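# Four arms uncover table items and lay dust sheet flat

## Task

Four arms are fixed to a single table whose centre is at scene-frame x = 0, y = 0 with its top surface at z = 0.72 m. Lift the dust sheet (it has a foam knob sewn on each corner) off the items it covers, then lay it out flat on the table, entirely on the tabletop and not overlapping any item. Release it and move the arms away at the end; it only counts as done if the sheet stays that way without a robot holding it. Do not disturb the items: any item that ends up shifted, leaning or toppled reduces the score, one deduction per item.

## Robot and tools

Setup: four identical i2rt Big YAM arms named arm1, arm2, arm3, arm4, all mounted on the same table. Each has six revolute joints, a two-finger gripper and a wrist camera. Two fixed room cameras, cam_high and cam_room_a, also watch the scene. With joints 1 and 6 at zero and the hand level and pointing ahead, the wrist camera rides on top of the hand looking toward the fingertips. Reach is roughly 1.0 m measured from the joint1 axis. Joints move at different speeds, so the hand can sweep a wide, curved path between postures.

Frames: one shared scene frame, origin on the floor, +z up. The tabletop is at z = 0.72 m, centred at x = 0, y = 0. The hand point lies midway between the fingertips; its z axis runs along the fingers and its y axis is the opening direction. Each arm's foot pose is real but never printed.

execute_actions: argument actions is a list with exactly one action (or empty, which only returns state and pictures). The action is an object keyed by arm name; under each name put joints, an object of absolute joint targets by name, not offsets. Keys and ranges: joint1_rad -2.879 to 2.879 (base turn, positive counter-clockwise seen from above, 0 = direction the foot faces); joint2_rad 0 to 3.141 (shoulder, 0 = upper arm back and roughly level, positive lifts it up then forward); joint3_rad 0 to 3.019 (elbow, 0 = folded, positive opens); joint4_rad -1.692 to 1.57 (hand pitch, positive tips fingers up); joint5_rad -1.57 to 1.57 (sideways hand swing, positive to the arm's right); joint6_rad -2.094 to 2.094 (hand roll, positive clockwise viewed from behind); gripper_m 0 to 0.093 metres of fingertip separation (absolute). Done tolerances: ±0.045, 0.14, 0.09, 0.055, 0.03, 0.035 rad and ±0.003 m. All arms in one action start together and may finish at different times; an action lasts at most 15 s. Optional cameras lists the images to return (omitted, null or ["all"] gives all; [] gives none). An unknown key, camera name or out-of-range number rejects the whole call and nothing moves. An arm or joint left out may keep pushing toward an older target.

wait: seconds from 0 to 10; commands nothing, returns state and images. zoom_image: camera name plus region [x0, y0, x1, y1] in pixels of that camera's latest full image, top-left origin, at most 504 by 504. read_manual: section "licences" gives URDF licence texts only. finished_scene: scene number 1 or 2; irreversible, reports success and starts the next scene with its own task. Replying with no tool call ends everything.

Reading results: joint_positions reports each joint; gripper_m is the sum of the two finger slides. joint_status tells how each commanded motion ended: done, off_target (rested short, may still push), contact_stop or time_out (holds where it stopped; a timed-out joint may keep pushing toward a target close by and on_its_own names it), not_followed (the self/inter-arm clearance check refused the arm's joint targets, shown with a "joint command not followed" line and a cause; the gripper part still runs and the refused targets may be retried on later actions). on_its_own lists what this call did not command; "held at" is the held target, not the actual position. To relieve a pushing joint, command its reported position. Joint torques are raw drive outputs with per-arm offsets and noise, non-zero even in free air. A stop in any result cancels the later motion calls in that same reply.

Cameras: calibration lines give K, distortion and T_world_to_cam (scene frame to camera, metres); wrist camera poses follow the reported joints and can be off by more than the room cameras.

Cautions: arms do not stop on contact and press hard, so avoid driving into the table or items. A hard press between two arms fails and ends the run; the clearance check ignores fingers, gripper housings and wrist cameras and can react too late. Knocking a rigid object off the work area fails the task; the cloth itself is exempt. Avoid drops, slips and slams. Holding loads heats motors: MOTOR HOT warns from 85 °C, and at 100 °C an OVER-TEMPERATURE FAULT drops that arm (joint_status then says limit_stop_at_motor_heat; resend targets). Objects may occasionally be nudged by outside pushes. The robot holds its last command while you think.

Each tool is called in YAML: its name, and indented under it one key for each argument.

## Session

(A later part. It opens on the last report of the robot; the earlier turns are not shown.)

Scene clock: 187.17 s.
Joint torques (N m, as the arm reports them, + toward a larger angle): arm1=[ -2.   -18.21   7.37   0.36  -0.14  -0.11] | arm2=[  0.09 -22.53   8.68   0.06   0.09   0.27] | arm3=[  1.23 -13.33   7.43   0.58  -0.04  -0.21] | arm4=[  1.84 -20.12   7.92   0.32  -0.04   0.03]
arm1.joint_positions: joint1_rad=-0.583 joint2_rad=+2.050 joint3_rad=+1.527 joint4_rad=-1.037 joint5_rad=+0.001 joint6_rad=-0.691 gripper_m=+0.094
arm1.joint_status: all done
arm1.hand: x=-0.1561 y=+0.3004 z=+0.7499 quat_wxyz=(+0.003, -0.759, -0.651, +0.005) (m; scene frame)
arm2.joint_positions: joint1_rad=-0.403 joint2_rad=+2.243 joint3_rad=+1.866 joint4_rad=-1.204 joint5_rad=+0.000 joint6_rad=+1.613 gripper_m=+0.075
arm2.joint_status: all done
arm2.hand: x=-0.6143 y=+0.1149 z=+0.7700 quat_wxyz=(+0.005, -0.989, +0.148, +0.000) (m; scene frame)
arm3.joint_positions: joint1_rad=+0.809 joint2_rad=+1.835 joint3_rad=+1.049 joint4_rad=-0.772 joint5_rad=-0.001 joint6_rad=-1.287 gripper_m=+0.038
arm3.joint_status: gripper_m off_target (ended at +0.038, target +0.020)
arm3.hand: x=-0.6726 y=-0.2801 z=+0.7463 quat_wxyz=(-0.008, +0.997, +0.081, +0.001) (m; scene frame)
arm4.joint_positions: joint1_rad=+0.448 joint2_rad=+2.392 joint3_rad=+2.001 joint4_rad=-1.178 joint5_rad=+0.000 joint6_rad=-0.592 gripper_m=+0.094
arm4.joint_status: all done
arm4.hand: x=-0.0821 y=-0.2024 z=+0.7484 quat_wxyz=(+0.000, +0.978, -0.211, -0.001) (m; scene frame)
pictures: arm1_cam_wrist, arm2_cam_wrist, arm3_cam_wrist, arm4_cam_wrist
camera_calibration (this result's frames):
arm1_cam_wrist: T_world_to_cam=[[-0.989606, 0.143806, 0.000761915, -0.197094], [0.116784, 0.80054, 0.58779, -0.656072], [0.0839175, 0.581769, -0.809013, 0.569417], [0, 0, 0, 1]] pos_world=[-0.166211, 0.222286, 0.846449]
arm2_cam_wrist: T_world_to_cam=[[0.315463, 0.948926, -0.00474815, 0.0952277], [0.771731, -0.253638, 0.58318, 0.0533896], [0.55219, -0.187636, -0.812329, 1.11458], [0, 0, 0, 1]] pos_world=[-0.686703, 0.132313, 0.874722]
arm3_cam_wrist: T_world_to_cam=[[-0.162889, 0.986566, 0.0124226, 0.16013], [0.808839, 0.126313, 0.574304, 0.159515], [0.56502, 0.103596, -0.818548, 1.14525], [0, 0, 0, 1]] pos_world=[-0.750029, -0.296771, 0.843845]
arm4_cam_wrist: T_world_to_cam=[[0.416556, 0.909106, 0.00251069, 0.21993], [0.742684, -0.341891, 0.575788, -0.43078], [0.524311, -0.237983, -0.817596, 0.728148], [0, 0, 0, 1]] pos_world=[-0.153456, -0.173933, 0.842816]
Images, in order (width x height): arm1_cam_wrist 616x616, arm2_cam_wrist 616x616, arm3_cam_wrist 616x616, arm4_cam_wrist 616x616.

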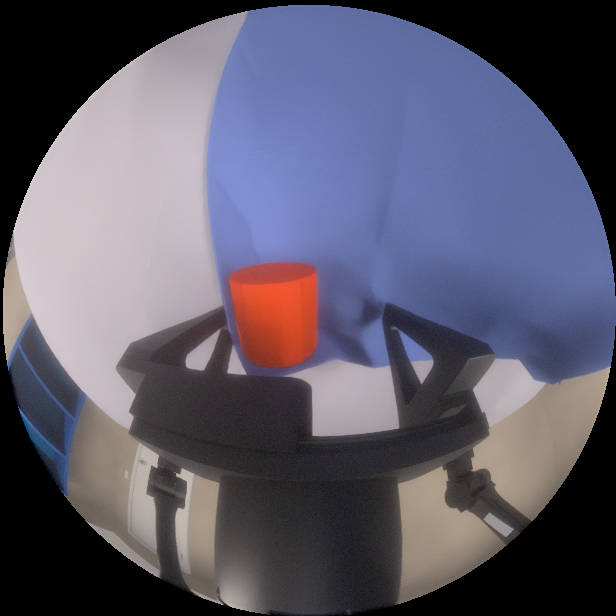

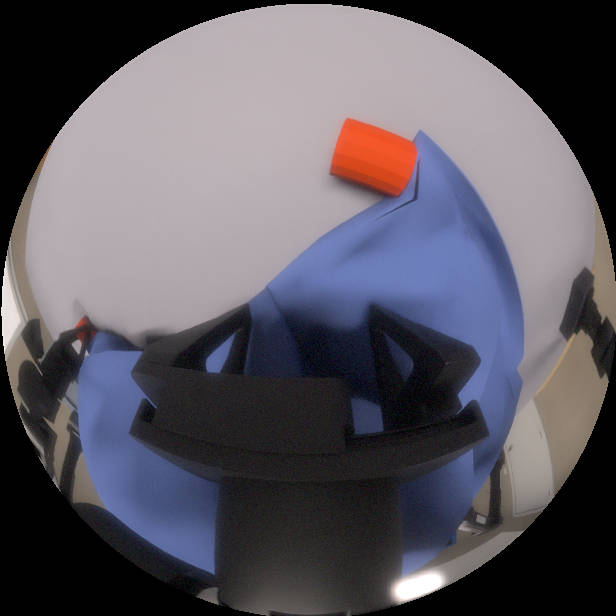

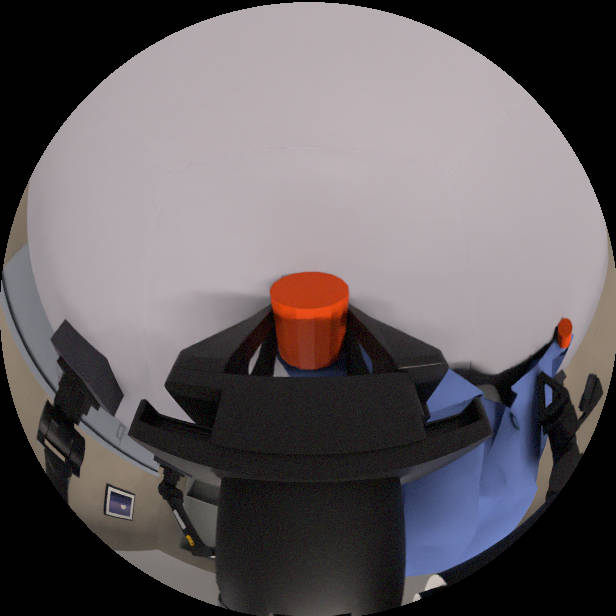

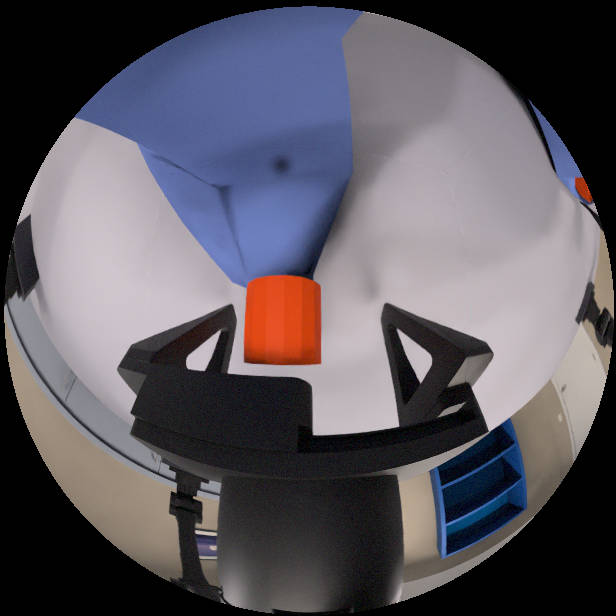

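execute_actions:
  actions:
    - {"arm1":{"joints":{"gripper_m":0.02}},"arm2":{"joints":{"joint1_rad":-0.55,"joint2_rad":2.06,"joint3_rad":1.745,"joint4_rad":-1.24,"joint6_rad":0.2,"gripper_m":0.093}},"arm4":{"joints":{"gripper_m":0.02}}}
  cameras: ["arm1_cam_wrist","arm2_cam_wrist","arm4_cam_wrist","cam_high"]

Scene clock: 202.20 s.
Joint torques (N m, as the arm reports them, + toward a larger angle): arm1=[ -1.84 -17.81   7.65   0.34  -0.04  -0.05] | arm2=[ -0.15 -19.36   8.9   -0.36  -0.05  -0.03] | arm3=[  1.14 -13.34   7.38   0.61  -0.03  -0.21] | arm4=[  1.91 -20.26   7.96   0.29  -0.03   0.04]
arm1.joint_positions: joint1_rad=-0.583 joint2_rad=+2.050 joint3_rad=+1.527 joint4_rad=-1.036 joint5_rad=+0.000 joint6_rad=-0.695 gripper_m=+0.037
arm1.joint_status: gripper_m off_target (ended at +0.037, target +0.020)
arm1.hand: x=-0.1561 y=+0.3002 z=+0.7499 quat_wxyz=(+0.002, -0.758, -0.652, +0.005) (m; scene frame)
arm2.joint_positions: joint1_rad=-0.547 joint2_rad=+2.054 joint3_rad=+1.734 joint4_rad=-1.234 joint5_rad=+0.001 joint6_rad=+0.215 gripper_m=+0.093
arm2.joint_status: all done
arm2.hand: x=-0.6899 y=+0.1817 z=+0.8403 quat_wxyz=(-0.004, -0.888, -0.460, +0.008) (m; scene frame)
arm3.joint_positions: joint1_rad=+0.809 joint2_rad=+1.835 joint3_rad=+1.049 joint4_rad=-0.772 joint5_rad=-0.001 joint6_rad=-1.287 gripper_m=+0.038
arm3.joint_status: not commanded
arm3.hand: x=-0.6726 y=-0.2801 z=+0.7463 quat_wxyz=(-0.008, +0.997, +0.081, +0.001) (m; scene frame)
arm4.joint_positions: joint1_rad=+0.448 joint2_rad=+2.392 joint3_rad=+2.001 joint4_rad=-1.178 joint5_rad=+0.000 joint6_rad=-0.593 gripper_m=+0.038
arm4.joint_status: gripper_m off_target (ended at +0.038, target +0.020)
arm4.hand: x=-0.0821 y=-0.2024 z=+0.7484 quat_wxyz=(+0.000, +0.978, -0.210, -0.001) (m; scene frame)
pictures: arm1_cam_wrist, arm2_cam_wrist, arm4_cam_wrist, cam_high
camera_calibration (this result's frames):
arm1_cam_wrist: T_world_to_cam=[[-0.990149, 0.140017, 0.000148323, -0.195492], [0.113444, 0.801608, 0.586988, -0.656152], [0.0820696, 0.581223, -0.809595, 0.569846], [0, 0, 0, 1]] pos_world=[-0.165897, 0.222142, 0.846527]
arm2_cam_wrist: T_world_to_cam=[[-0.802985, 0.595799, -0.0154434, -0.642487], [0.482164, 0.664629, 0.570776, -0.268487], [0.350332, 0.450879, -0.82096, 0.977931], [0, 0, 0, 1]] pos_world=[-0.729054, 0.120309, 0.946166]
arm4_cam_wrist: T_world_to_cam=[[0.415863, 0.909424, 0.00251224, 0.219936], [0.742944, -0.341325, 0.575788, -0.430644], [0.524493, -0.237582, -0.817595, 0.728244], [0, 0, 0, 1]] pos_world=[-0.153478, -0.173987, 0.842816]
Images, in order (width x height): arm1_cam_wrist 616x616, arm2_cam_wrist 616x616, arm4_cam_wrist 616x616, cam_high 504x504.

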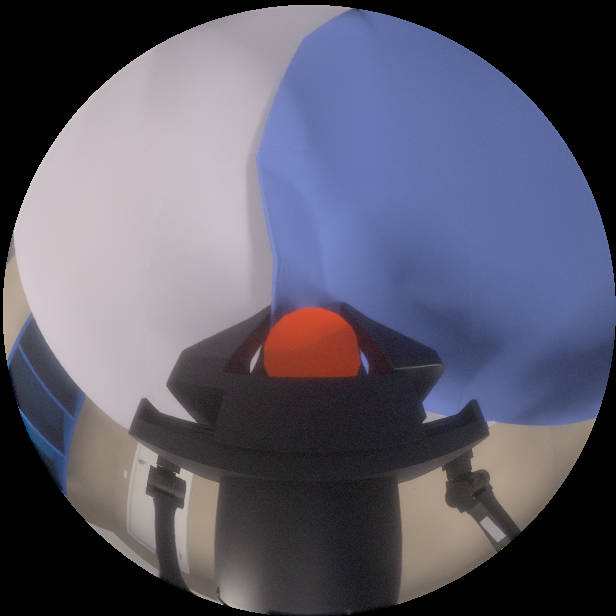

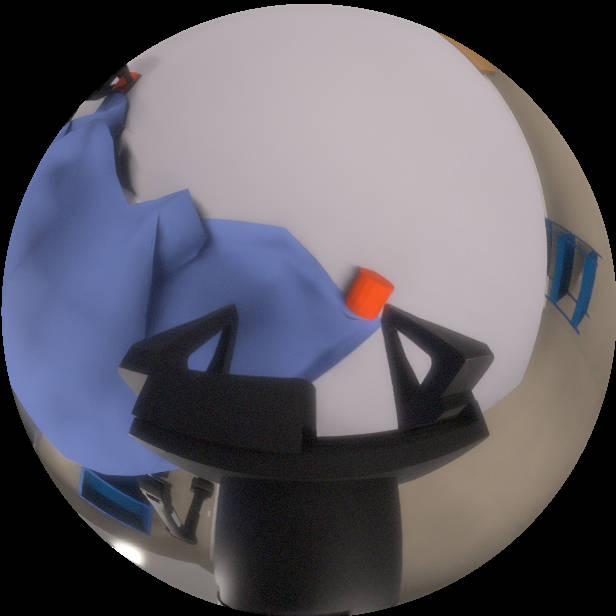

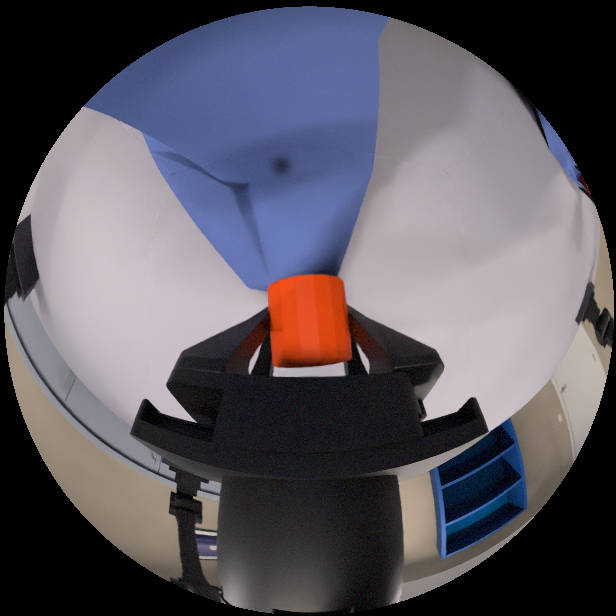

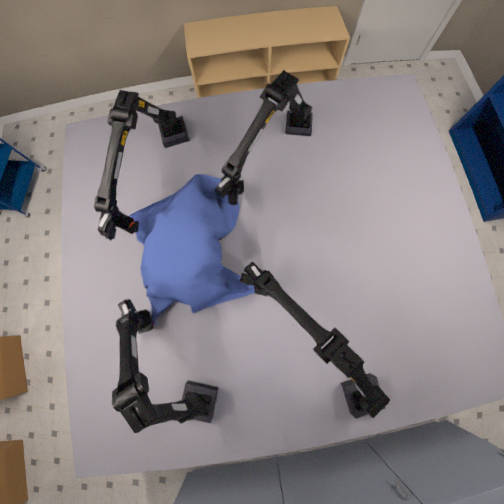

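execute_actions:
  actions:
    - {"arm2":{"joints":{"joint1_rad":-0.65,"joint2_rad":1.965,"joint3_rad":1.49,"joint4_rad":-1.08,"joint6_rad":0.46}}}
  cameras: ["arm2_cam_wrist"]

Scene clock: 211.50 s.
Joint torques (N m, as the arm reports them, + toward a larger angle): arm1=[ -2.79 -19.03   7.55   0.29  -0.01  -0.07] | arm2=[  0.45 -18.66   8.59   0.31   0.02   0.26] | arm3=[  1.25 -13.38   7.42   0.57  -0.04  -0.22] | arm4=[  1.96 -20.19   7.92   0.33  -0.03   0.03]
arm1.joint_positions: joint1_rad=-0.583 joint2_rad=+2.050 joint3_rad=+1.527 joint4_rad=-1.036 joint5_rad=+0.000 joint6_rad=-0.695 gripper_m=+0.037
arm1.joint_status: not commanded
arm1.hand: x=-0.1561 y=+0.3002 z=+0.7499 quat_wxyz=(+0.002, -0.758, -0.652, +0.005) (m; scene frame)
arm2.joint_positions: joint1_rad=-0.654 joint2_rad=+1.971 joint3_rad=+1.476 joint4_rad=-1.092 joint5_rad=+0.000 joint6_rad=+0.445 gripper_m=+0.093
arm2.joint_status: all done
arm2.hand: x=-0.7202 y=+0.2636 z=+0.7977 quat_wxyz=(+0.006, -0.952, -0.305, -0.005) (m; scene frame)
arm3.joint_positions: joint1_rad=+0.809 joint2_rad=+1.835 joint3_rad=+1.049 joint4_rad=-0.772 joint5_rad=-0.001 joint6_rad=-1.287 gripper_m=+0.038
arm3.joint_status: not commanded
arm3.hand: x=-0.6726 y=-0.2801 z=+0.7463 quat_wxyz=(-0.008, +0.997, +0.081, +0.001) (m; scene frame)
arm4.joint_positions: joint1_rad=+0.448 joint2_rad=+2.392 joint3_rad=+2.001 joint4_rad=-1.178 joint5_rad=+0.000 joint6_rad=-0.593 gripper_m=+0.038
arm4.joint_status: not commanded
arm4.hand: x=-0.0821 y=-0.2024 z=+0.7484 quat_wxyz=(+0.000, +0.978, -0.210, -0.001) (m; scene frame)
pictures: arm2_cam_wrist
camera_calibration (this result's frames):
arm2_cam_wrist: T_world_to_cam=[[-0.560983, 0.827806, -0.00600779, -0.610634], [0.663142, 0.453715, 0.595303, -0.117676], [0.495521, 0.32997, -0.803479, 1.03912], [0, 0, 0, 1]] pos_world=[-0.779423, 0.215999, 0.901293]
Images, in order (width x height): arm2_cam_wrist 616x616.

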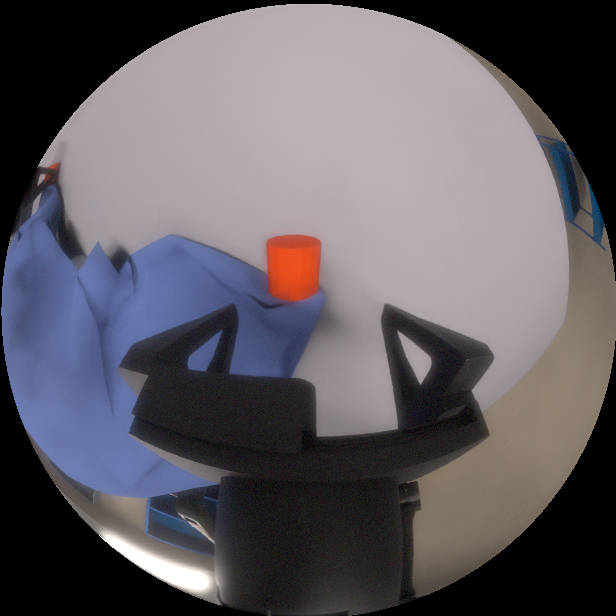

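execute_actions:
  actions:
    - {"arm2":{"joints":{"joint1_rad":-0.635,"joint2_rad":2.05,"joint3_rad":1.455,"joint4_rad":-0.955}}}
  cameras: ["arm2_cam_wrist"]

execute_actions:
  actions:
    - {"arm2":{"joints":{"gripper_m":0.02}}}
  cameras: ["arm2_cam_wrist","cam_room_a"]

Scene clock: 221.00 s.
Joint torques (N m, as the arm reports them, + toward a larger angle): arm1=[ -2.59 -17.55   7.61   0.34  -0.03  -0.06] | arm2=[  0.35 -19.84   8.03   0.2   -0.01   0.29] | arm3=[  1.31 -13.34   7.41   0.59  -0.03  -0.22] | arm4=[  1.78 -20.03   7.98   0.29  -0.03   0.04]
arm1.joint_positions: joint1_rad=-0.583 joint2_rad=+2.050 joint3_rad=+1.527 joint4_rad=-1.036 joint5_rad=+0.000 joint6_rad=-0.695 gripper_m=+0.037
arm1.joint_status: not commanded
arm1.hand: x=-0.1561 y=+0.3002 z=+0.7499 quat_wxyz=(+0.002, -0.758, -0.652, +0.005) (m; scene frame)
arm2.joint_positions: joint1_rad=-0.641 joint2_rad=+2.060 joint3_rad=+1.443 joint4_rad=-0.967 joint5_rad=+0.000 joint6_rad=+0.446 gripper_m=+0.093
arm2.joint_status: all done
arm2.hand: x=-0.7159 y=+0.2567 z=+0.7380 quat_wxyz=(+0.005, -0.951, -0.310, -0.004) (m; scene frame)
arm3.joint_positions: joint1_rad=+0.809 joint2_rad=+1.835 joint3_rad=+1.049 joint4_rad=-0.772 joint5_rad=-0.001 joint6_rad=-1.287 gripper_m=+0.038
arm3.joint_status: not commanded
arm3.hand: x=-0.6726 y=-0.2801 z=+0.7463 quat_wxyz=(-0.008, +0.997, +0.081, +0.001) (m; scene frame)
arm4.joint_positions: joint1_rad=+0.448 joint2_rad=+2.392 joint3_rad=+2.001 joint4_rad=-1.178 joint5_rad=+0.000 joint6_rad=-0.593 gripper_m=+0.038
arm4.joint_status: not commanded
arm4.hand: x=-0.0821 y=-0.2024 z=+0.7484 quat_wxyz=(+0.000, +0.978, -0.210, -0.001) (m; scene frame)
pictures: arm2_cam_wrist
camera_calibration (this result's frames):
arm2_cam_wrist: T_world_to_cam=[[-0.570745, 0.821096, -0.00718205, -0.607333], [0.658491, 0.462908, 0.593386, -0.0861246], [0.490551, 0.333942, -0.804886, 0.987726], [0, 0, 0, 1]] pos_world=[-0.77445, 0.208703, 0.841751]
Images, in order (width x height): arm2_cam_wrist 616x616.

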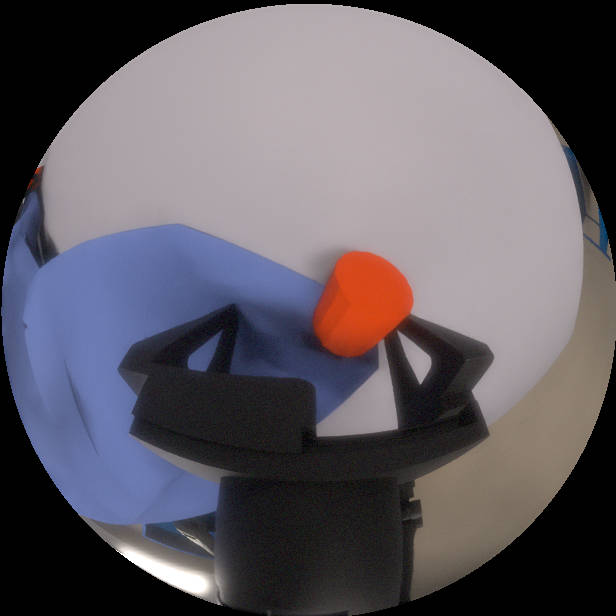

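Scene clock: 221.67 s.
Joint torques (N m, as the arm reports them, + toward a larger angle): arm1=[ -2.75 -18.04   7.47   0.25  -0.05  -0.07] | arm2=[  0.63 -18.75   7.82   0.17   0.13   0.23] | arm3=[  1.17 -13.5    7.41   0.58  -0.03  -0.21] | arm4=[  1.87 -20.18   7.95   0.35  -0.04   0.04]
arm1.joint_positions: joint1_rad=-0.583 joint2_rad=+2.050 joint3_rad=+1.527 joint4_rad=-1.036 joint5_rad=+0.000 joint6_rad=-0.695 gripper_m=+0.037
arm1.joint_status: not commanded
arm1.hand: x=-0.1561 y=+0.3002 z=+0.7499 quat_wxyz=(+0.002, -0.758, -0.652, +0.005) (m; scene frame)
arm2.joint_positions: joint1_rad=-0.641 joint2_rad=+2.054 joint3_rad=+1.443 joint4_rad=-0.963 joint5_rad=-0.003 joint6_rad=+0.447 gripper_m=+0.041
arm2.joint_status: gripper_m off_target (ended at +0.041, target +0.020)
arm2.hand: x=-0.7163 y=+0.2548 z=+0.7413 quat_wxyz=(+0.000, -0.951, -0.309, -0.001) (m; scene frame)
arm3.joint_positions: joint1_rad=+0.809 joint2_rad=+1.835 joint3_rad=+1.049 joint4_rad=-0.772 joint5_rad=-0.001 joint6_rad=-1.287 gripper_m=+0.038
arm3.joint_status: not commanded
arm3.hand: x=-0.6726 y=-0.2801 z=+0.7463 quat_wxyz=(-0.008, +0.997, +0.081, +0.001) (m; scene frame)
arm4.joint_positions: joint1_rad=+0.448 joint2_rad=+2.392 joint3_rad=+2.001 joint4_rad=-1.178 joint5_rad=+0.000 joint6_rad=-0.593 gripper_m=+0.038
arm4.joint_status: not commanded
arm4.hand: x=-0.0821 y=-0.2024 z=+0.7484 quat_wxyz=(+0.000, +0.978, -0.210, -0.001) (m; scene frame)
pictures: arm2_cam_wrist, cam_room_a
camera_calibration (this result's frames):
arm2_cam_wrist: T_world_to_cam=[[-0.569508, 0.82186, -0.0143832, -0.599934], [0.660401, 0.467903, 0.587313, -0.0823059], [0.489419, 0.32498, -0.809232, 0.995973], [0, 0, 0, 1]] pos_world=[-0.774761, 0.207902, 0.845684]
Images, in order (width x height): arm2_cam_wrist 616x616, cam_room_a 504x504.

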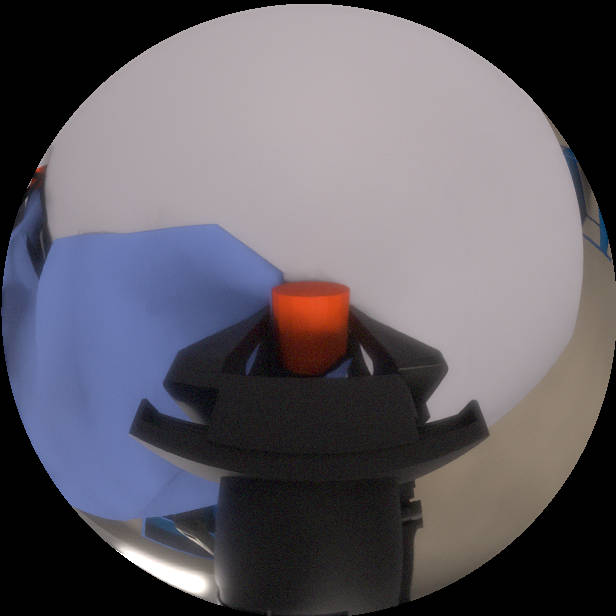

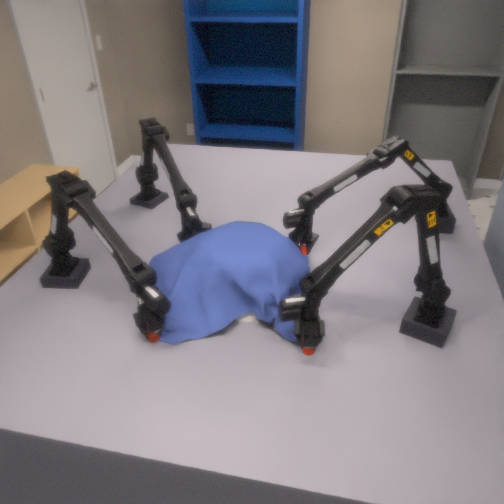

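execute_actions:
  actions:
    - {"arm1":{"joints":{"joint1_rad":-0.547,"joint2_rad":1.457,"joint3_rad":1.62,"joint4_rad":-1.437}},"arm2":{"joints":{"joint1_rad":-0.757,"joint2_rad":1.458,"joint3_rad":1.57,"joint4_rad":-1.382}},"arm3":{"joints":{"joint1_rad":0.943,"joint2_rad":1.37,"joint3_rad":1.43,"joint4_rad":-1.344}},"arm4":{"joints":{"joint1_rad":0.526,"joint2_rad":1.746,"joint3_rad":1.812,"joint4_rad":-1.366}}}
  cameras: ["cam_high","cam_room_a"]

Scene clock: 244.40 s.
Joint torques (N m, as the arm reports them, + toward a larger angle): arm1=[ -1.3  -13.21  10.62  -0.13  -0.23  -0.04] | arm2=[  0.81 -13.34  10.33   0.19   0.15   0.25] | arm3=[  0.33 -11.11  11.31   0.46   0.02  -0.19] | arm4=[  1.72 -14.65   9.99   0.67  -0.03   0.04]
arm1.joint_positions: joint1_rad=-0.551 joint2_rad=+1.458 joint3_rad=+1.608 joint4_rad=-1.424 joint5_rad=+0.003 joint6_rad=-0.696 gripper_m=+0.037
arm1.joint_status: all done
arm1.hand: x=-0.0748 y=+0.3498 z=+1.0875 quat_wxyz=(+0.000, -0.739, -0.658, +0.147) (m; scene frame)
arm2.joint_positions: joint1_rad=-0.759 joint2_rad=+1.470 joint3_rad=+1.551 joint4_rad=-1.380 joint5_rad=-0.003 joint6_rad=+0.447 gripper_m=+0.041
arm2.joint_status: all done
arm2.hand: x=-0.7315 y=+0.3491 z=+1.0805 quat_wxyz=(-0.089, -0.958, -0.251, +0.104) (m; scene frame)
arm3.joint_positions: joint1_rad=+0.949 joint2_rad=+1.381 joint3_rad=+1.422 joint4_rad=-1.338 joint5_rad=-0.003 joint6_rad=-1.287 gripper_m=+0.038
arm3.joint_status: all done
arm3.hand: x=-0.7341 y=-0.3087 z=+1.0778 quat_wxyz=(-0.125, +0.979, +0.150, -0.055) (m; scene frame)
arm4.joint_positions: joint1_rad=+0.527 joint2_rad=+1.740 joint3_rad=+1.797 joint4_rad=-1.350 joint5_rad=+0.000 joint6_rad=-0.593 gripper_m=+0.038
arm4.joint_status: all done
arm4.hand: x=-0.0702 y=-0.3119 z=+1.0786 quat_wxyz=(-0.095, +0.976, -0.170, -0.100) (m; scene frame)
pictures: cam_high, cam_room_a
Images, in order (width x height): cam_high 504x504, cam_room_a 504x504.

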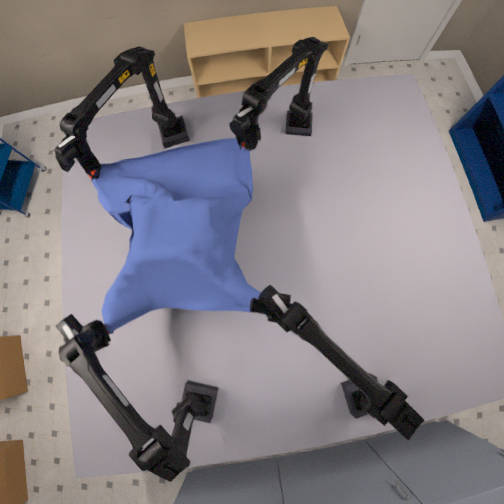

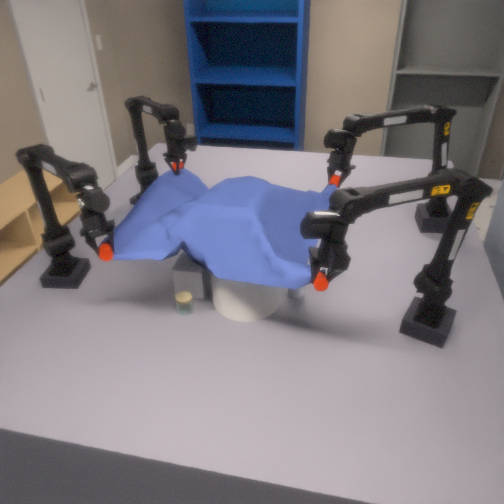

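execute_actions:
  actions:
    - {"arm1":{"joints":{"joint1_rad":-0.668,"joint2_rad":1.262,"joint3_rad":1.72,"joint4_rad":-1.45}},"arm2":{"joints":{"joint1_rad":-0.848,"joint2_rad":1.2,"joint3_rad":1.62,"joint4_rad":-1.394}},"arm3":{"joints":{"joint1_rad":1.035,"joint2_rad":1.105,"joint3_rad":1.5,"joint4_rad":-1.38}},"arm4":{"joints":{"joint1_rad":0.608,"joint2_rad":1.473,"joint3_rad":1.78,"joint4_rad":-1.3}}}
  cameras: ["cam_high","cam_room_a"]

Scene clock: 265.90 s.
Joint torques (N m, as the arm reports them, + toward a larger angle): arm1=[-0.27 -8.97 11.2   0.32 -0.06  0.  ] | arm2=[ 0.05 -8.73 10.37  0.58  0.34  0.2 ] | arm3=[ 0.45 -6.3  12.92  1.02 -0.06 -0.16] | arm4=[  1.74 -10.31   9.86   2.29  -0.1    0.05]
arm1.joint_positions: joint1_rad=-0.676 joint2_rad=+1.256 joint3_rad=+1.694 joint4_rad=-1.438 joint5_rad=+0.001 joint6_rad=-0.696 gripper_m=+0.037
arm1.joint_status: all done
arm1.hand: x=-0.0749 y=+0.4248 z=+1.2184 quat_wxyz=(+0.012, -0.755, -0.593, +0.281) (m; scene frame)
arm2.joint_positions: joint1_rad=-0.844 joint2_rad=+1.213 joint3_rad=+1.598 joint4_rad=-1.390 joint5_rad=-0.008 joint6_rad=+0.451 gripper_m=+0.041
arm2.joint_status: all done
arm2.hand: x=-0.7261 y=+0.4198 z=+1.2174 quat_wxyz=(-0.175, -0.938, -0.202, +0.219) (m; scene frame)
arm3.joint_positions: joint1_rad=+1.041 joint2_rad=+1.109 joint3_rad=+1.472 joint4_rad=-1.374 joint5_rad=+0.000 joint6_rad=-1.288 gripper_m=+0.038
arm3.joint_status: all done
arm3.hand: x=-0.7294 y=-0.3841 z=+1.2102 quat_wxyz=(-0.247, +0.942, +0.190, -0.124) (m; scene frame)
arm4.joint_positions: joint1_rad=+0.607 joint2_rad=+1.469 joint3_rad=+1.766 joint4_rad=-1.316 joint5_rad=+0.003 joint6_rad=-0.593 gripper_m=+0.038
arm4.joint_status: all done
arm4.hand: x=-0.0706 y=-0.3840 z=+1.2174 quat_wxyz=(-0.181, +0.954, -0.127, -0.203) (m; scene frame)
pictures: cam_high, cam_room_a
Images, in order (width x height): cam_high 504x504, cam_room_a 504x504.

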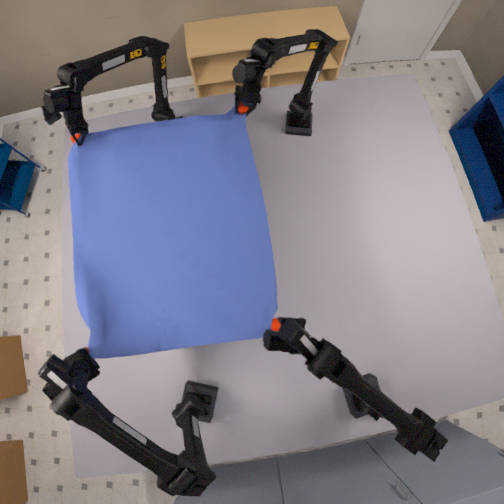

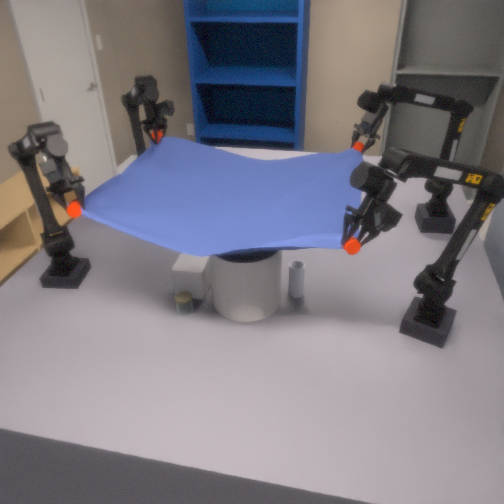

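execute_actions:
  actions:
    - {"arm1":{"joints":{"joint1_rad":-0.287,"joint2_rad":0.971,"joint3_rad":1.51,"joint4_rad":-1.534,"joint6_rad":-0.4}},"arm2":{"joints":{"joint1_rad":-0.411,"joint2_rad":1.01,"joint3_rad":1.475,"joint4_rad":-1.453,"joint6_rad":0.7}},"arm3":{"joints":{"joint1_rad":0.588,"joint2_rad":0.825,"joint3_rad":1.34,"joint4_rad":-1.509,"joint6_rad":-1.5}},"arm4":{"joints":{"joint1_rad":0.321,"joint2_rad":1.121,"joint3_rad":1.46,"joint4_rad":-1.334,"joint6_rad":-0.73}}}
  cameras: ["cam_room_a"]

execute_actions:
  actions:
    - {"arm1":{"joints":{"joint1_rad":0.329,"joint2_rad":0.867,"joint3_rad":1.46,"joint4_rad":-1.59,"joint6_rad":0.2}},"arm2":{"joints":{"joint1_rad":0.125,"joint6_rad":1.25}},"arm3":{"joints":{"joint1_rad":-0.067,"joint2_rad":0.872,"joint3_rad":1.37,"joint4_rad":-1.481,"joint6_rad":-2.08}},"arm4":{"joints":{"joint1_rad":-0.155,"joint2_rad":1.031,"joint3_rad":1.40,"joint4_rad":-1.364,"joint6_rad":-1.2}}}
  cameras: ["cam_room_a"]

execute_actions:
  actions:
    - {"arm1":{"joints":{"joint1_rad":0.902,"joint2_rad":1.019,"joint3_rad":1.55,"joint4_rad":-1.513,"joint6_rad":0.8}},"arm2":{"joints":{"joint1_rad":0.544,"joint2_rad":1.23,"joint3_rad":1.645,"joint4_rad":-1.389,"joint6_rad":1.7}},"arm3":{"joints":{"joint1_rad":-0.49,"joint2_rad":1.145,"joint3_rad":1.54,"joint4_rad":-1.368}},"arm4":{"joints":{"joint1_rad":-0.611,"joint2_rad":1.163,"joint3_rad":1.505,"joint4_rad":-1.323,"joint6_rad":-1.66}}}
  cameras: ["cam_room_a"]

execute_actions:
  actions:
    - {"arm1":{"joints":{"joint1_rad":1.22,"joint2_rad":1.354,"joint3_rad":1.81,"joint4_rad":-1.436,"joint6_rad":1.1}},"arm2":{"joints":{"joint1_rad":0.795,"joint2_rad":1.6,"joint3_rad":2.04,"joint4_rad":-1.40,"joint6_rad":2.05}},"arm3":{"joints":{"joint1_rad":-0.708,"joint2_rad":1.55,"joint3_rad":1.93,"joint4_rad":-1.351}},"arm4":{"joints":{"joint1_rad":-0.919,"joint2_rad":1.465,"joint3_rad":1.79,"joint4_rad":-1.298,"joint6_rad":-1.97}}}

Scene clock: 328.97 s.
Joint torques (N m, as the arm reports them, + toward a larger angle): arm1=[-0.62 -3.11  8.42  0.66  0.02  0.06] | arm2=[ 0.38 -5.66  9.38  0.21  0.34  0.13] | arm3=[ 0.85 -2.6  10.3   0.71 -0.23 -0.14] | arm4=[ 1.84 -4.28  8.4   1.15 -0.12  0.04]
arm1.joint_positions: joint1_rad=-0.293 joint2_rad=+0.968 joint3_rad=+1.517 joint4_rad=-1.524 joint5_rad=+0.001 joint6_rad=-0.409 gripper_m=+0.037
arm1.joint_status: all done
arm1.hand: x=+0.1138 y=+0.4118 z=+1.2277 quat_wxyz=(-0.085, -0.723, -0.626, +0.279) (m; scene frame)
arm2.joint_positions: joint1_rad=-0.408 joint2_rad=+1.019 joint3_rad=+1.463 joint4_rad=-1.440 joint5_rad=-0.008 joint6_rad=+0.696 gripper_m=+0.041
arm2.joint_status: all done
arm2.hand: x=-0.5372 y=+0.4090 z=+1.2180 quat_wxyz=(-0.241, -0.914, -0.291, +0.150) (m; scene frame)
arm3.joint_positions: joint1_rad=+0.591 joint2_rad=+0.833 joint3_rad=+1.337 joint4_rad=-1.495 joint5_rad=+0.004 joint6_rad=-1.489 gripper_m=+0.038
arm3.joint_status: all done
arm3.hand: x=-0.5415 y=-0.4177 z=+1.2194 quat_wxyz=(-0.285, +0.955, +0.070, -0.039) (m; scene frame)
arm4.joint_positions: joint1_rad=+0.315 joint2_rad=+1.116 joint3_rad=+1.464 joint4_rad=-1.317 joint5_rad=+0.002 joint6_rad=-0.719 gripper_m=+0.038
arm4.joint_status: all done
arm4.hand: x=+0.1166 y=-0.4180 z=+1.2290 quat_wxyz=(-0.239, +0.933, -0.204, -0.176) (m; scene frame)
pictures: cam_room_a
Images, in order (width x height): cam_room_a 504x504.

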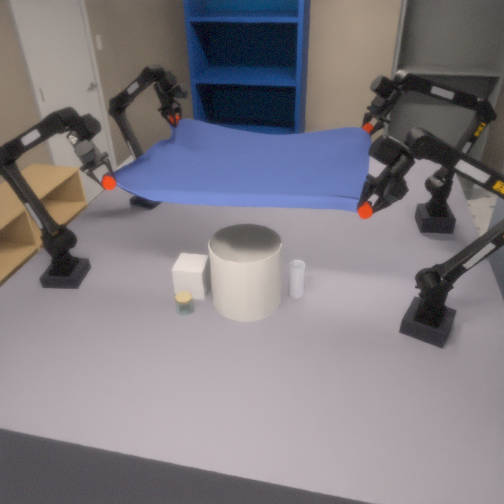

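Scene clock: 330.57 s.
Joint torques (N m, as the arm reports them, + toward a larger angle): arm1=[-0.56 -0.8   8.79  0.5   0.01  0.1 ] | arm2=[ 0.92 -5.47  9.29  0.11 -0.11  0.11] | arm3=[ 0.41 -3.22 12.9   1.17 -0.01 -0.12] | arm4=[ 1.5  -5.56  8.92  0.87 -0.03  0.06]
arm1.joint_positions: joint1_rad=+0.321 joint2_rad=+0.863 joint3_rad=+1.459 joint4_rad=-1.579 joint5_rad=+0.001 joint6_rad=+0.191 gripper_m=+0.037
arm1.joint_status: all done
arm1.hand: x=+0.3026 y=+0.4101 z=+1.2230 quat_wxyz=(-0.226, -0.720, -0.631, +0.177) (m; scene frame)
arm2.joint_positions: joint1_rad=+0.118 joint2_rad=+1.019 joint3_rad=+1.463 joint4_rad=-1.440 joint5_rad=+0.004 joint6_rad=+1.247 gripper_m=+0.041
arm2.joint_status: all done
arm2.hand: x=-0.3523 y=+0.4092 z=+1.2177 quat_wxyz=(-0.283, -0.918, -0.278, +0.011) (m; scene frame)
arm3.joint_positions: joint1_rad=-0.059 joint2_rad=+0.880 joint3_rad=+1.337 joint4_rad=-1.481 joint5_rad=-0.002 joint6_rad=-2.071 gripper_m=+0.038
arm3.joint_status: all done
arm3.hand: x=-0.3533 y=-0.4203 z=+1.2099 quat_wxyz=(-0.245, +0.961, +0.038, +0.123) (m; scene frame)
arm4.joint_positions: joint1_rad=-0.153 joint2_rad=+1.050 joint3_rad=+1.397 joint4_rad=-1.343 joint5_rad=+0.000 joint6_rad=-1.191 gripper_m=+0.038
arm4.joint_status: all done
arm4.hand: x=+0.3038 y=-0.4121 z=+1.2174 quat_wxyz=(-0.280, +0.937, -0.203, -0.047) (m; scene frame)
pictures: cam_room_a
Images, in order (width x height): cam_room_a 504x504.

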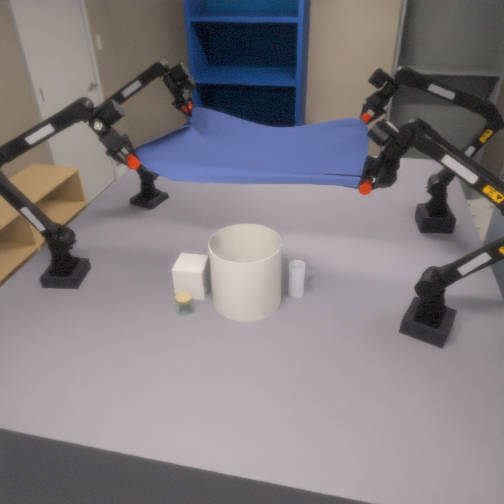

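Scene clock: 332.17 s.
Joint torques (N m, as the arm reports them, + toward a larger angle): arm1=[-0.69 -4.8  12.73  1.49 -0.07 -0.02] | arm2=[  0.43 -11.32  12.49   0.29  -0.32   0.06] | arm3=[ 0.29 -8.96 14.05  1.18  0.29 -0.08] | arm4=[ 1.56 -7.12 13.38  2.23  0.01  0.02]
arm1.joint_positions: joint1_rad=+0.892 joint2_rad=+1.027 joint3_rad=+1.505 joint4_rad=-1.526 joint5_rad=+0.005 joint6_rad=+0.790 gripper_m=+0.037
arm1.joint_status: all done
arm1.hand: x=+0.4896 y=+0.4093 z=+1.2027 quat_wxyz=(-0.255, -0.737, -0.626, +0.021) (m; scene frame)
arm2.joint_positions: joint1_rad=+0.540 joint2_rad=+1.260 joint3_rad=+1.596 joint4_rad=-1.387 joint5_rad=+0.010 joint6_rad=+1.700 gripper_m=+0.041
arm2.joint_status: all done
arm2.hand: x=-0.1593 y=+0.4047 z=+1.1954 quat_wxyz=(-0.238, -0.929, -0.265, -0.096) (m; scene frame)
arm3.joint_positions: joint1_rad=-0.483 joint2_rad=+1.165 joint3_rad=+1.498 joint4_rad=-1.369 joint5_rad=-0.009 joint6_rad=-2.076 gripper_m=+0.038
arm3.joint_status: all done
arm3.hand: x=-0.1634 y=-0.4170 z=+1.2057 quat_wxyz=(-0.212, +0.950, -0.162, +0.165) (m; scene frame)
arm4.joint_positions: joint1_rad=-0.610 joint2_rad=+1.175 joint3_rad=+1.444 joint4_rad=-1.341 joint5_rad=-0.002 joint6_rad=-1.649 gripper_m=+0.038
arm4.joint_status: all done
arm4.hand: x=+0.4905 y=-0.4251 z=+1.1928 quat_wxyz=(-0.237, +0.947, -0.204, +0.070) (m; scene frame)
pictures: cam_room_a
Images, in order (width x height): cam_room_a 504x504.

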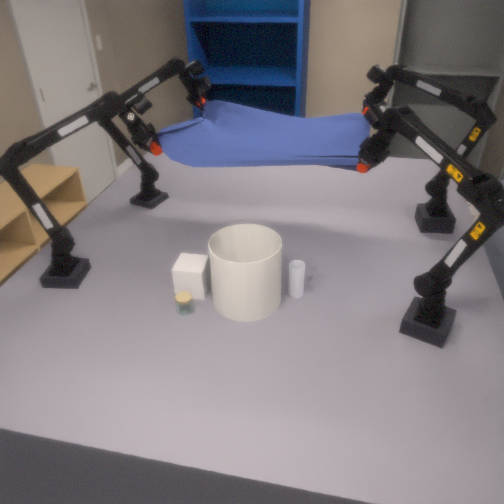

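Scene clock: 333.67 s.
Joint torques (N m, as the arm reports them, + toward a larger angle): arm1=[ -0.54 -11.97  13.02   1.32  -0.21  -0.02] | arm2=[  0.92 -16.83  12.51  -0.16  -0.24   0.13] | arm3=[ -0.49 -13.42  15.44   0.72   0.25  -0.03] | arm4=[  1.81 -12.43  13.78   2.1   -0.01   0.04]
arm1.joint_positions: joint1_rad=+1.215 joint2_rad=+1.360 joint3_rad=+1.761 joint4_rad=-1.453 joint5_rad=+0.008 joint6_rad=+1.089 gripper_m=+0.037
arm1.joint_status: all done
arm1.hand: x=+0.6790 y=+0.4086 z=+1.2004 quat_wxyz=(-0.247, -0.730, -0.635, -0.057) (m; scene frame)
arm2.joint_positions: joint1_rad=+0.787 joint2_rad=+1.627 joint3_rad=+1.987 joint4_rad=-1.387 joint5_rad=+0.007 joint6_rad=+2.043 gripper_m=+0.041
arm2.joint_status: all done
arm2.hand: x=+0.0325 y=+0.4009 z=+1.1996 quat_wxyz=(-0.207, -0.938, -0.220, -0.170) (m; scene frame)
arm3.joint_positions: joint1_rad=-0.690 joint2_rad=+1.566 joint3_rad=+1.873 joint4_rad=-1.341 joint5_rad=-0.008 joint6_rad=-2.081 gripper_m=+0.038
arm3.joint_status: all done
arm3.hand: x=+0.0237 y=-0.4099 z=+1.2022 quat_wxyz=(-0.195, +0.928, -0.257, +0.187) (m; scene frame)
arm4.joint_positions: joint1_rad=-0.919 joint2_rad=+1.477 joint3_rad=+1.724 joint4_rad=-1.314 joint5_rad=-0.001 joint6_rad=-1.960 gripper_m=+0.038
arm4.joint_status: all done
arm4.hand: x=+0.6801 y=-0.4236 z=+1.1926 quat_wxyz=(-0.206, +0.947, -0.204, +0.140) (m; scene frame)
pictures: arm1_cam_wrist, arm2_cam_wrist, arm3_cam_wrist, arm4_cam_wrist, cam_high, cam_room_a
camera_calibration (this result's frames):
arm1_cam_wrist: T_world_to_cam=[[-0.895998, 0.0600743, -0.439975, 1.11318], [-0.0949763, 0.941953, 0.322031, -0.699963], [0.433782, 0.330327, -0.838282, 0.701178], [0, 0, 0, 1]] pos_world=[0.626765, 0.360841, 1.30297]
arm2_cam_wrist: T_world_to_cam=[[-0.316226, 0.824046, -0.470052, 0.250565], [0.449519, 0.566478, 0.690677, -1.07103], [0.835424, 0.00711272, -0.54956, 0.757554], [0, 0, 0, 1]] pos_world=[-0.0721948, 0.39485, 1.27384]
arm3_cam_wrist: T_world_to_cam=[[0.405217, 0.793542, 0.453972, -0.227392], [0.400476, -0.600464, 0.692143, -1.07901], [0.821838, -0.0986625, -0.561113, 0.740012], [0, 0, 0, 1]] pos_world=[-0.0839092, -0.394451, 1.26529]
arm4_cam_wrist: T_world_to_cam=[[0.33213, 0.829219, 0.449539, -0.407131], [0.513033, -0.558743, 0.651616, -1.35434], [0.79151, 0.0142074, -0.610992, 0.317723], [0, 0, 0, 1]] pos_world=[0.578558, -0.423639, 1.25965]
Images, in order (width x height): arm1_cam_wrist 616x616, arm2_cam_wrist 616x616, arm3_cam_wrist 616x616, arm4_cam_wrist 616x616, cam_high 504x504, cam_room_a 504x504.

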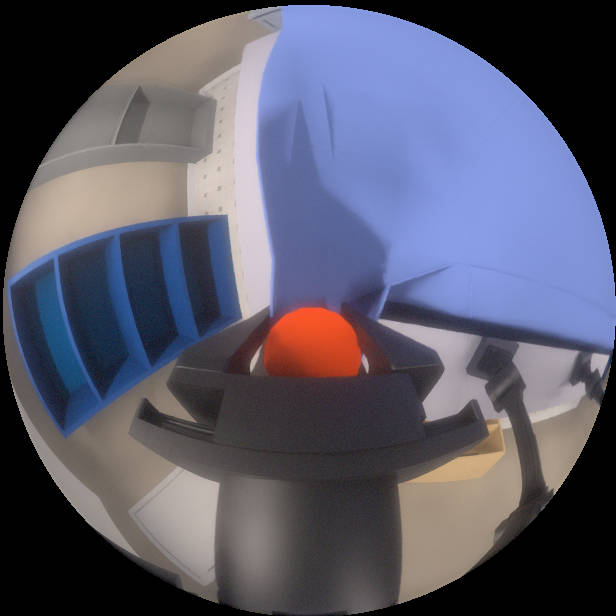

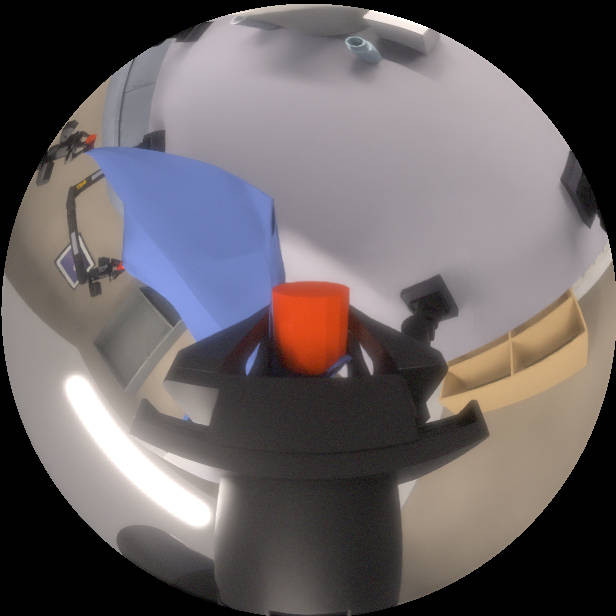

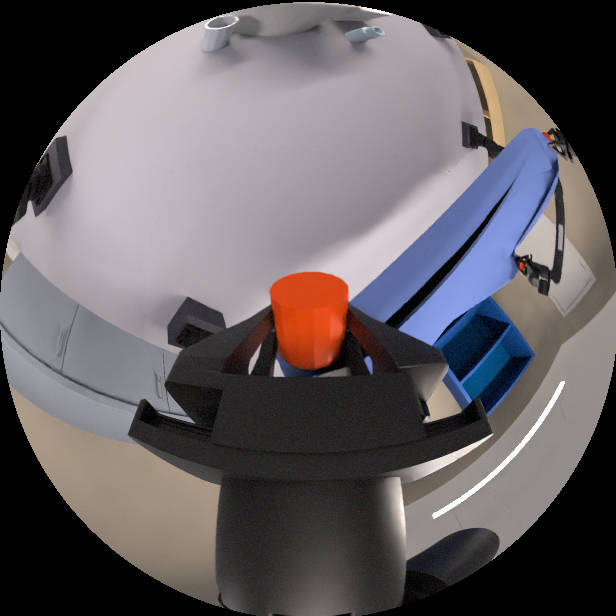

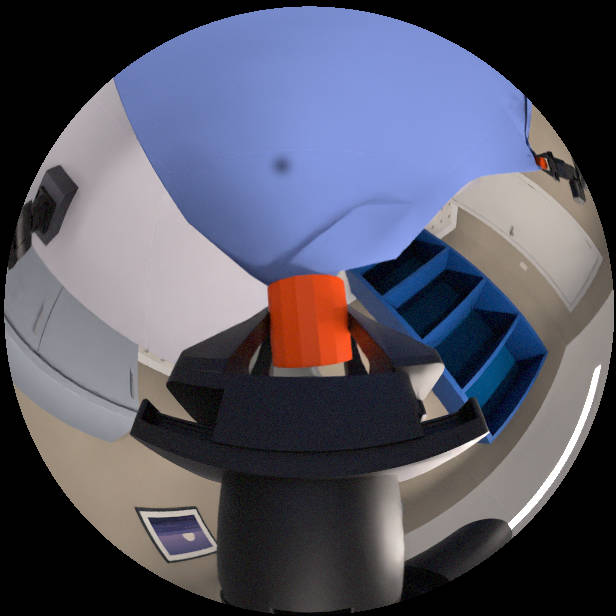

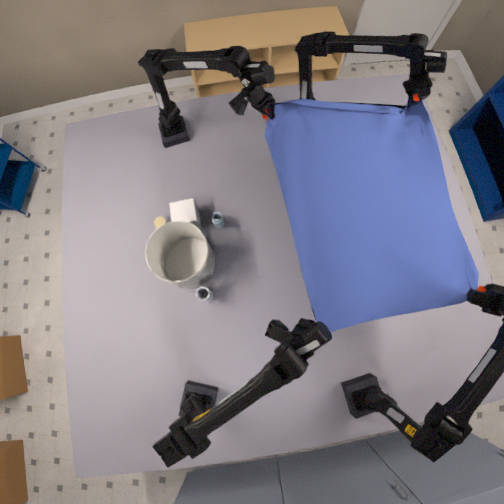

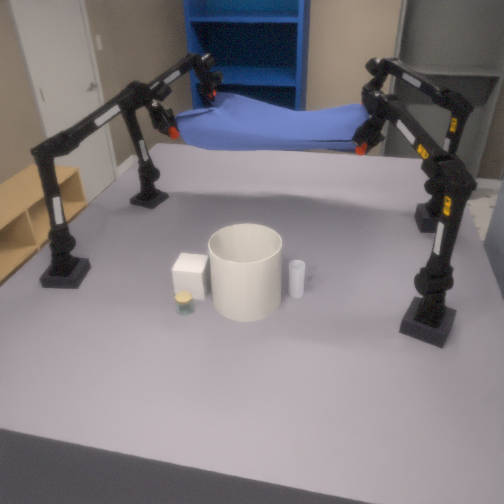

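execute_actions:
  actions:
    - {"arm1":{"joints":{"joint1_rad":1.26,"joint2_rad":1.765,"joint3_rad":1.245,"joint4_rad":-1.035}},"arm2":{"joints":{"joint1_rad":0.8,"joint2_rad":1.965,"joint3_rad":1.495,"joint4_rad":-1.08}},"arm3":{"joints":{"joint1_rad":-0.72,"joint2_rad":1.955,"joint3_rad":1.435,"joint4_rad":-1.03}},"arm4":{"joints":{"joint1_rad":-0.95,"joint2_rad":1.965,"joint3_rad":1.40,"joint4_rad":-0.99}}}
  cameras: ["cam_high","cam_room_a"]

Scene clock: 354.23 s.
Joint torques (N m, as the arm reports them, + toward a larger angle): arm1=[  0.55 -15.17   9.46  -0.25  -0.5    0.09] | arm2=[  2.48 -17.4    8.61  -0.84  -0.5   -0.04] | arm3=[ -1.1  -14.83  10.23  -0.19   0.57   0.02] | arm4=[  1.11 -17.41   8.58   0.75   0.24   0.01]
arm1.joint_positions: joint1_rad=+1.242 joint2_rad=+1.756 joint3_rad=+1.225 joint4_rad=-1.042 joint5_rad=+0.018 joint6_rad=+1.090 gripper_m=+0.037
arm1.joint_status: all done
arm1.hand: x=+0.6885 y=+0.4179 z=+0.8011 quat_wxyz=(+0.002, -0.745, -0.667, +0.008) (m; scene frame)
arm2.joint_positions: joint1_rad=+0.775 joint2_rad=+1.958 joint3_rad=+1.482 joint4_rad=-1.066 joint5_rad=+0.013 joint6_rad=+2.064 gripper_m=+0.041
arm2.joint_status: all done
arm2.hand: x=+0.0099 y=+0.4072 z=+0.8052 quat_wxyz=(-0.015, -0.977, -0.213, -0.003) (m; scene frame)
arm3.joint_positions: joint1_rad=-0.691 joint2_rad=+1.941 joint3_rad=+1.416 joint4_rad=-1.021 joint5_rad=-0.016 joint6_rad=-2.089 gripper_m=+0.038
arm3.joint_status: all done
arm3.hand: x=+0.0097 y=-0.4168 z=+0.8101 quat_wxyz=(-0.018, +0.964, -0.264, +0.006) (m; scene frame)
arm4.joint_positions: joint1_rad=-0.941 joint2_rad=+1.982 joint3_rad=+1.373 joint4_rad=-0.996 joint5_rad=-0.009 joint6_rad=-1.960 gripper_m=+0.038
arm4.joint_status: all done
arm4.hand: x=+0.6851 y=-0.4333 z=+0.7868 quat_wxyz=(+0.012, +0.975, -0.221, -0.014) (m; scene frame)
pictures: cam_high, cam_room_a
Images, in order (width x height): cam_high 504x504, cam_room_a 504x504.

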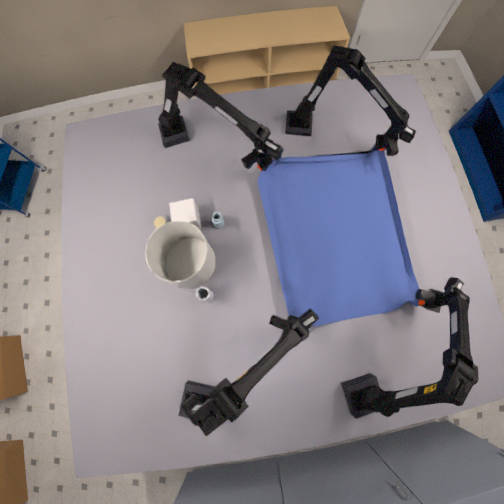

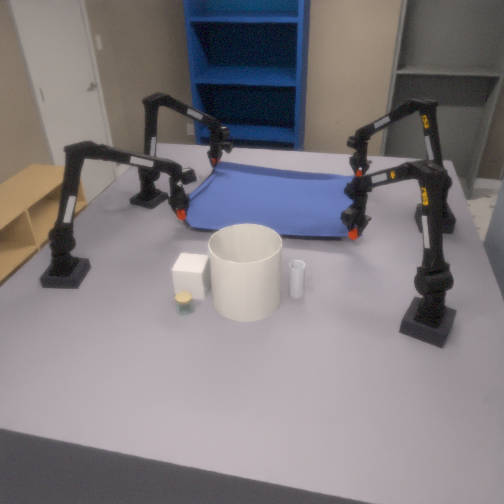

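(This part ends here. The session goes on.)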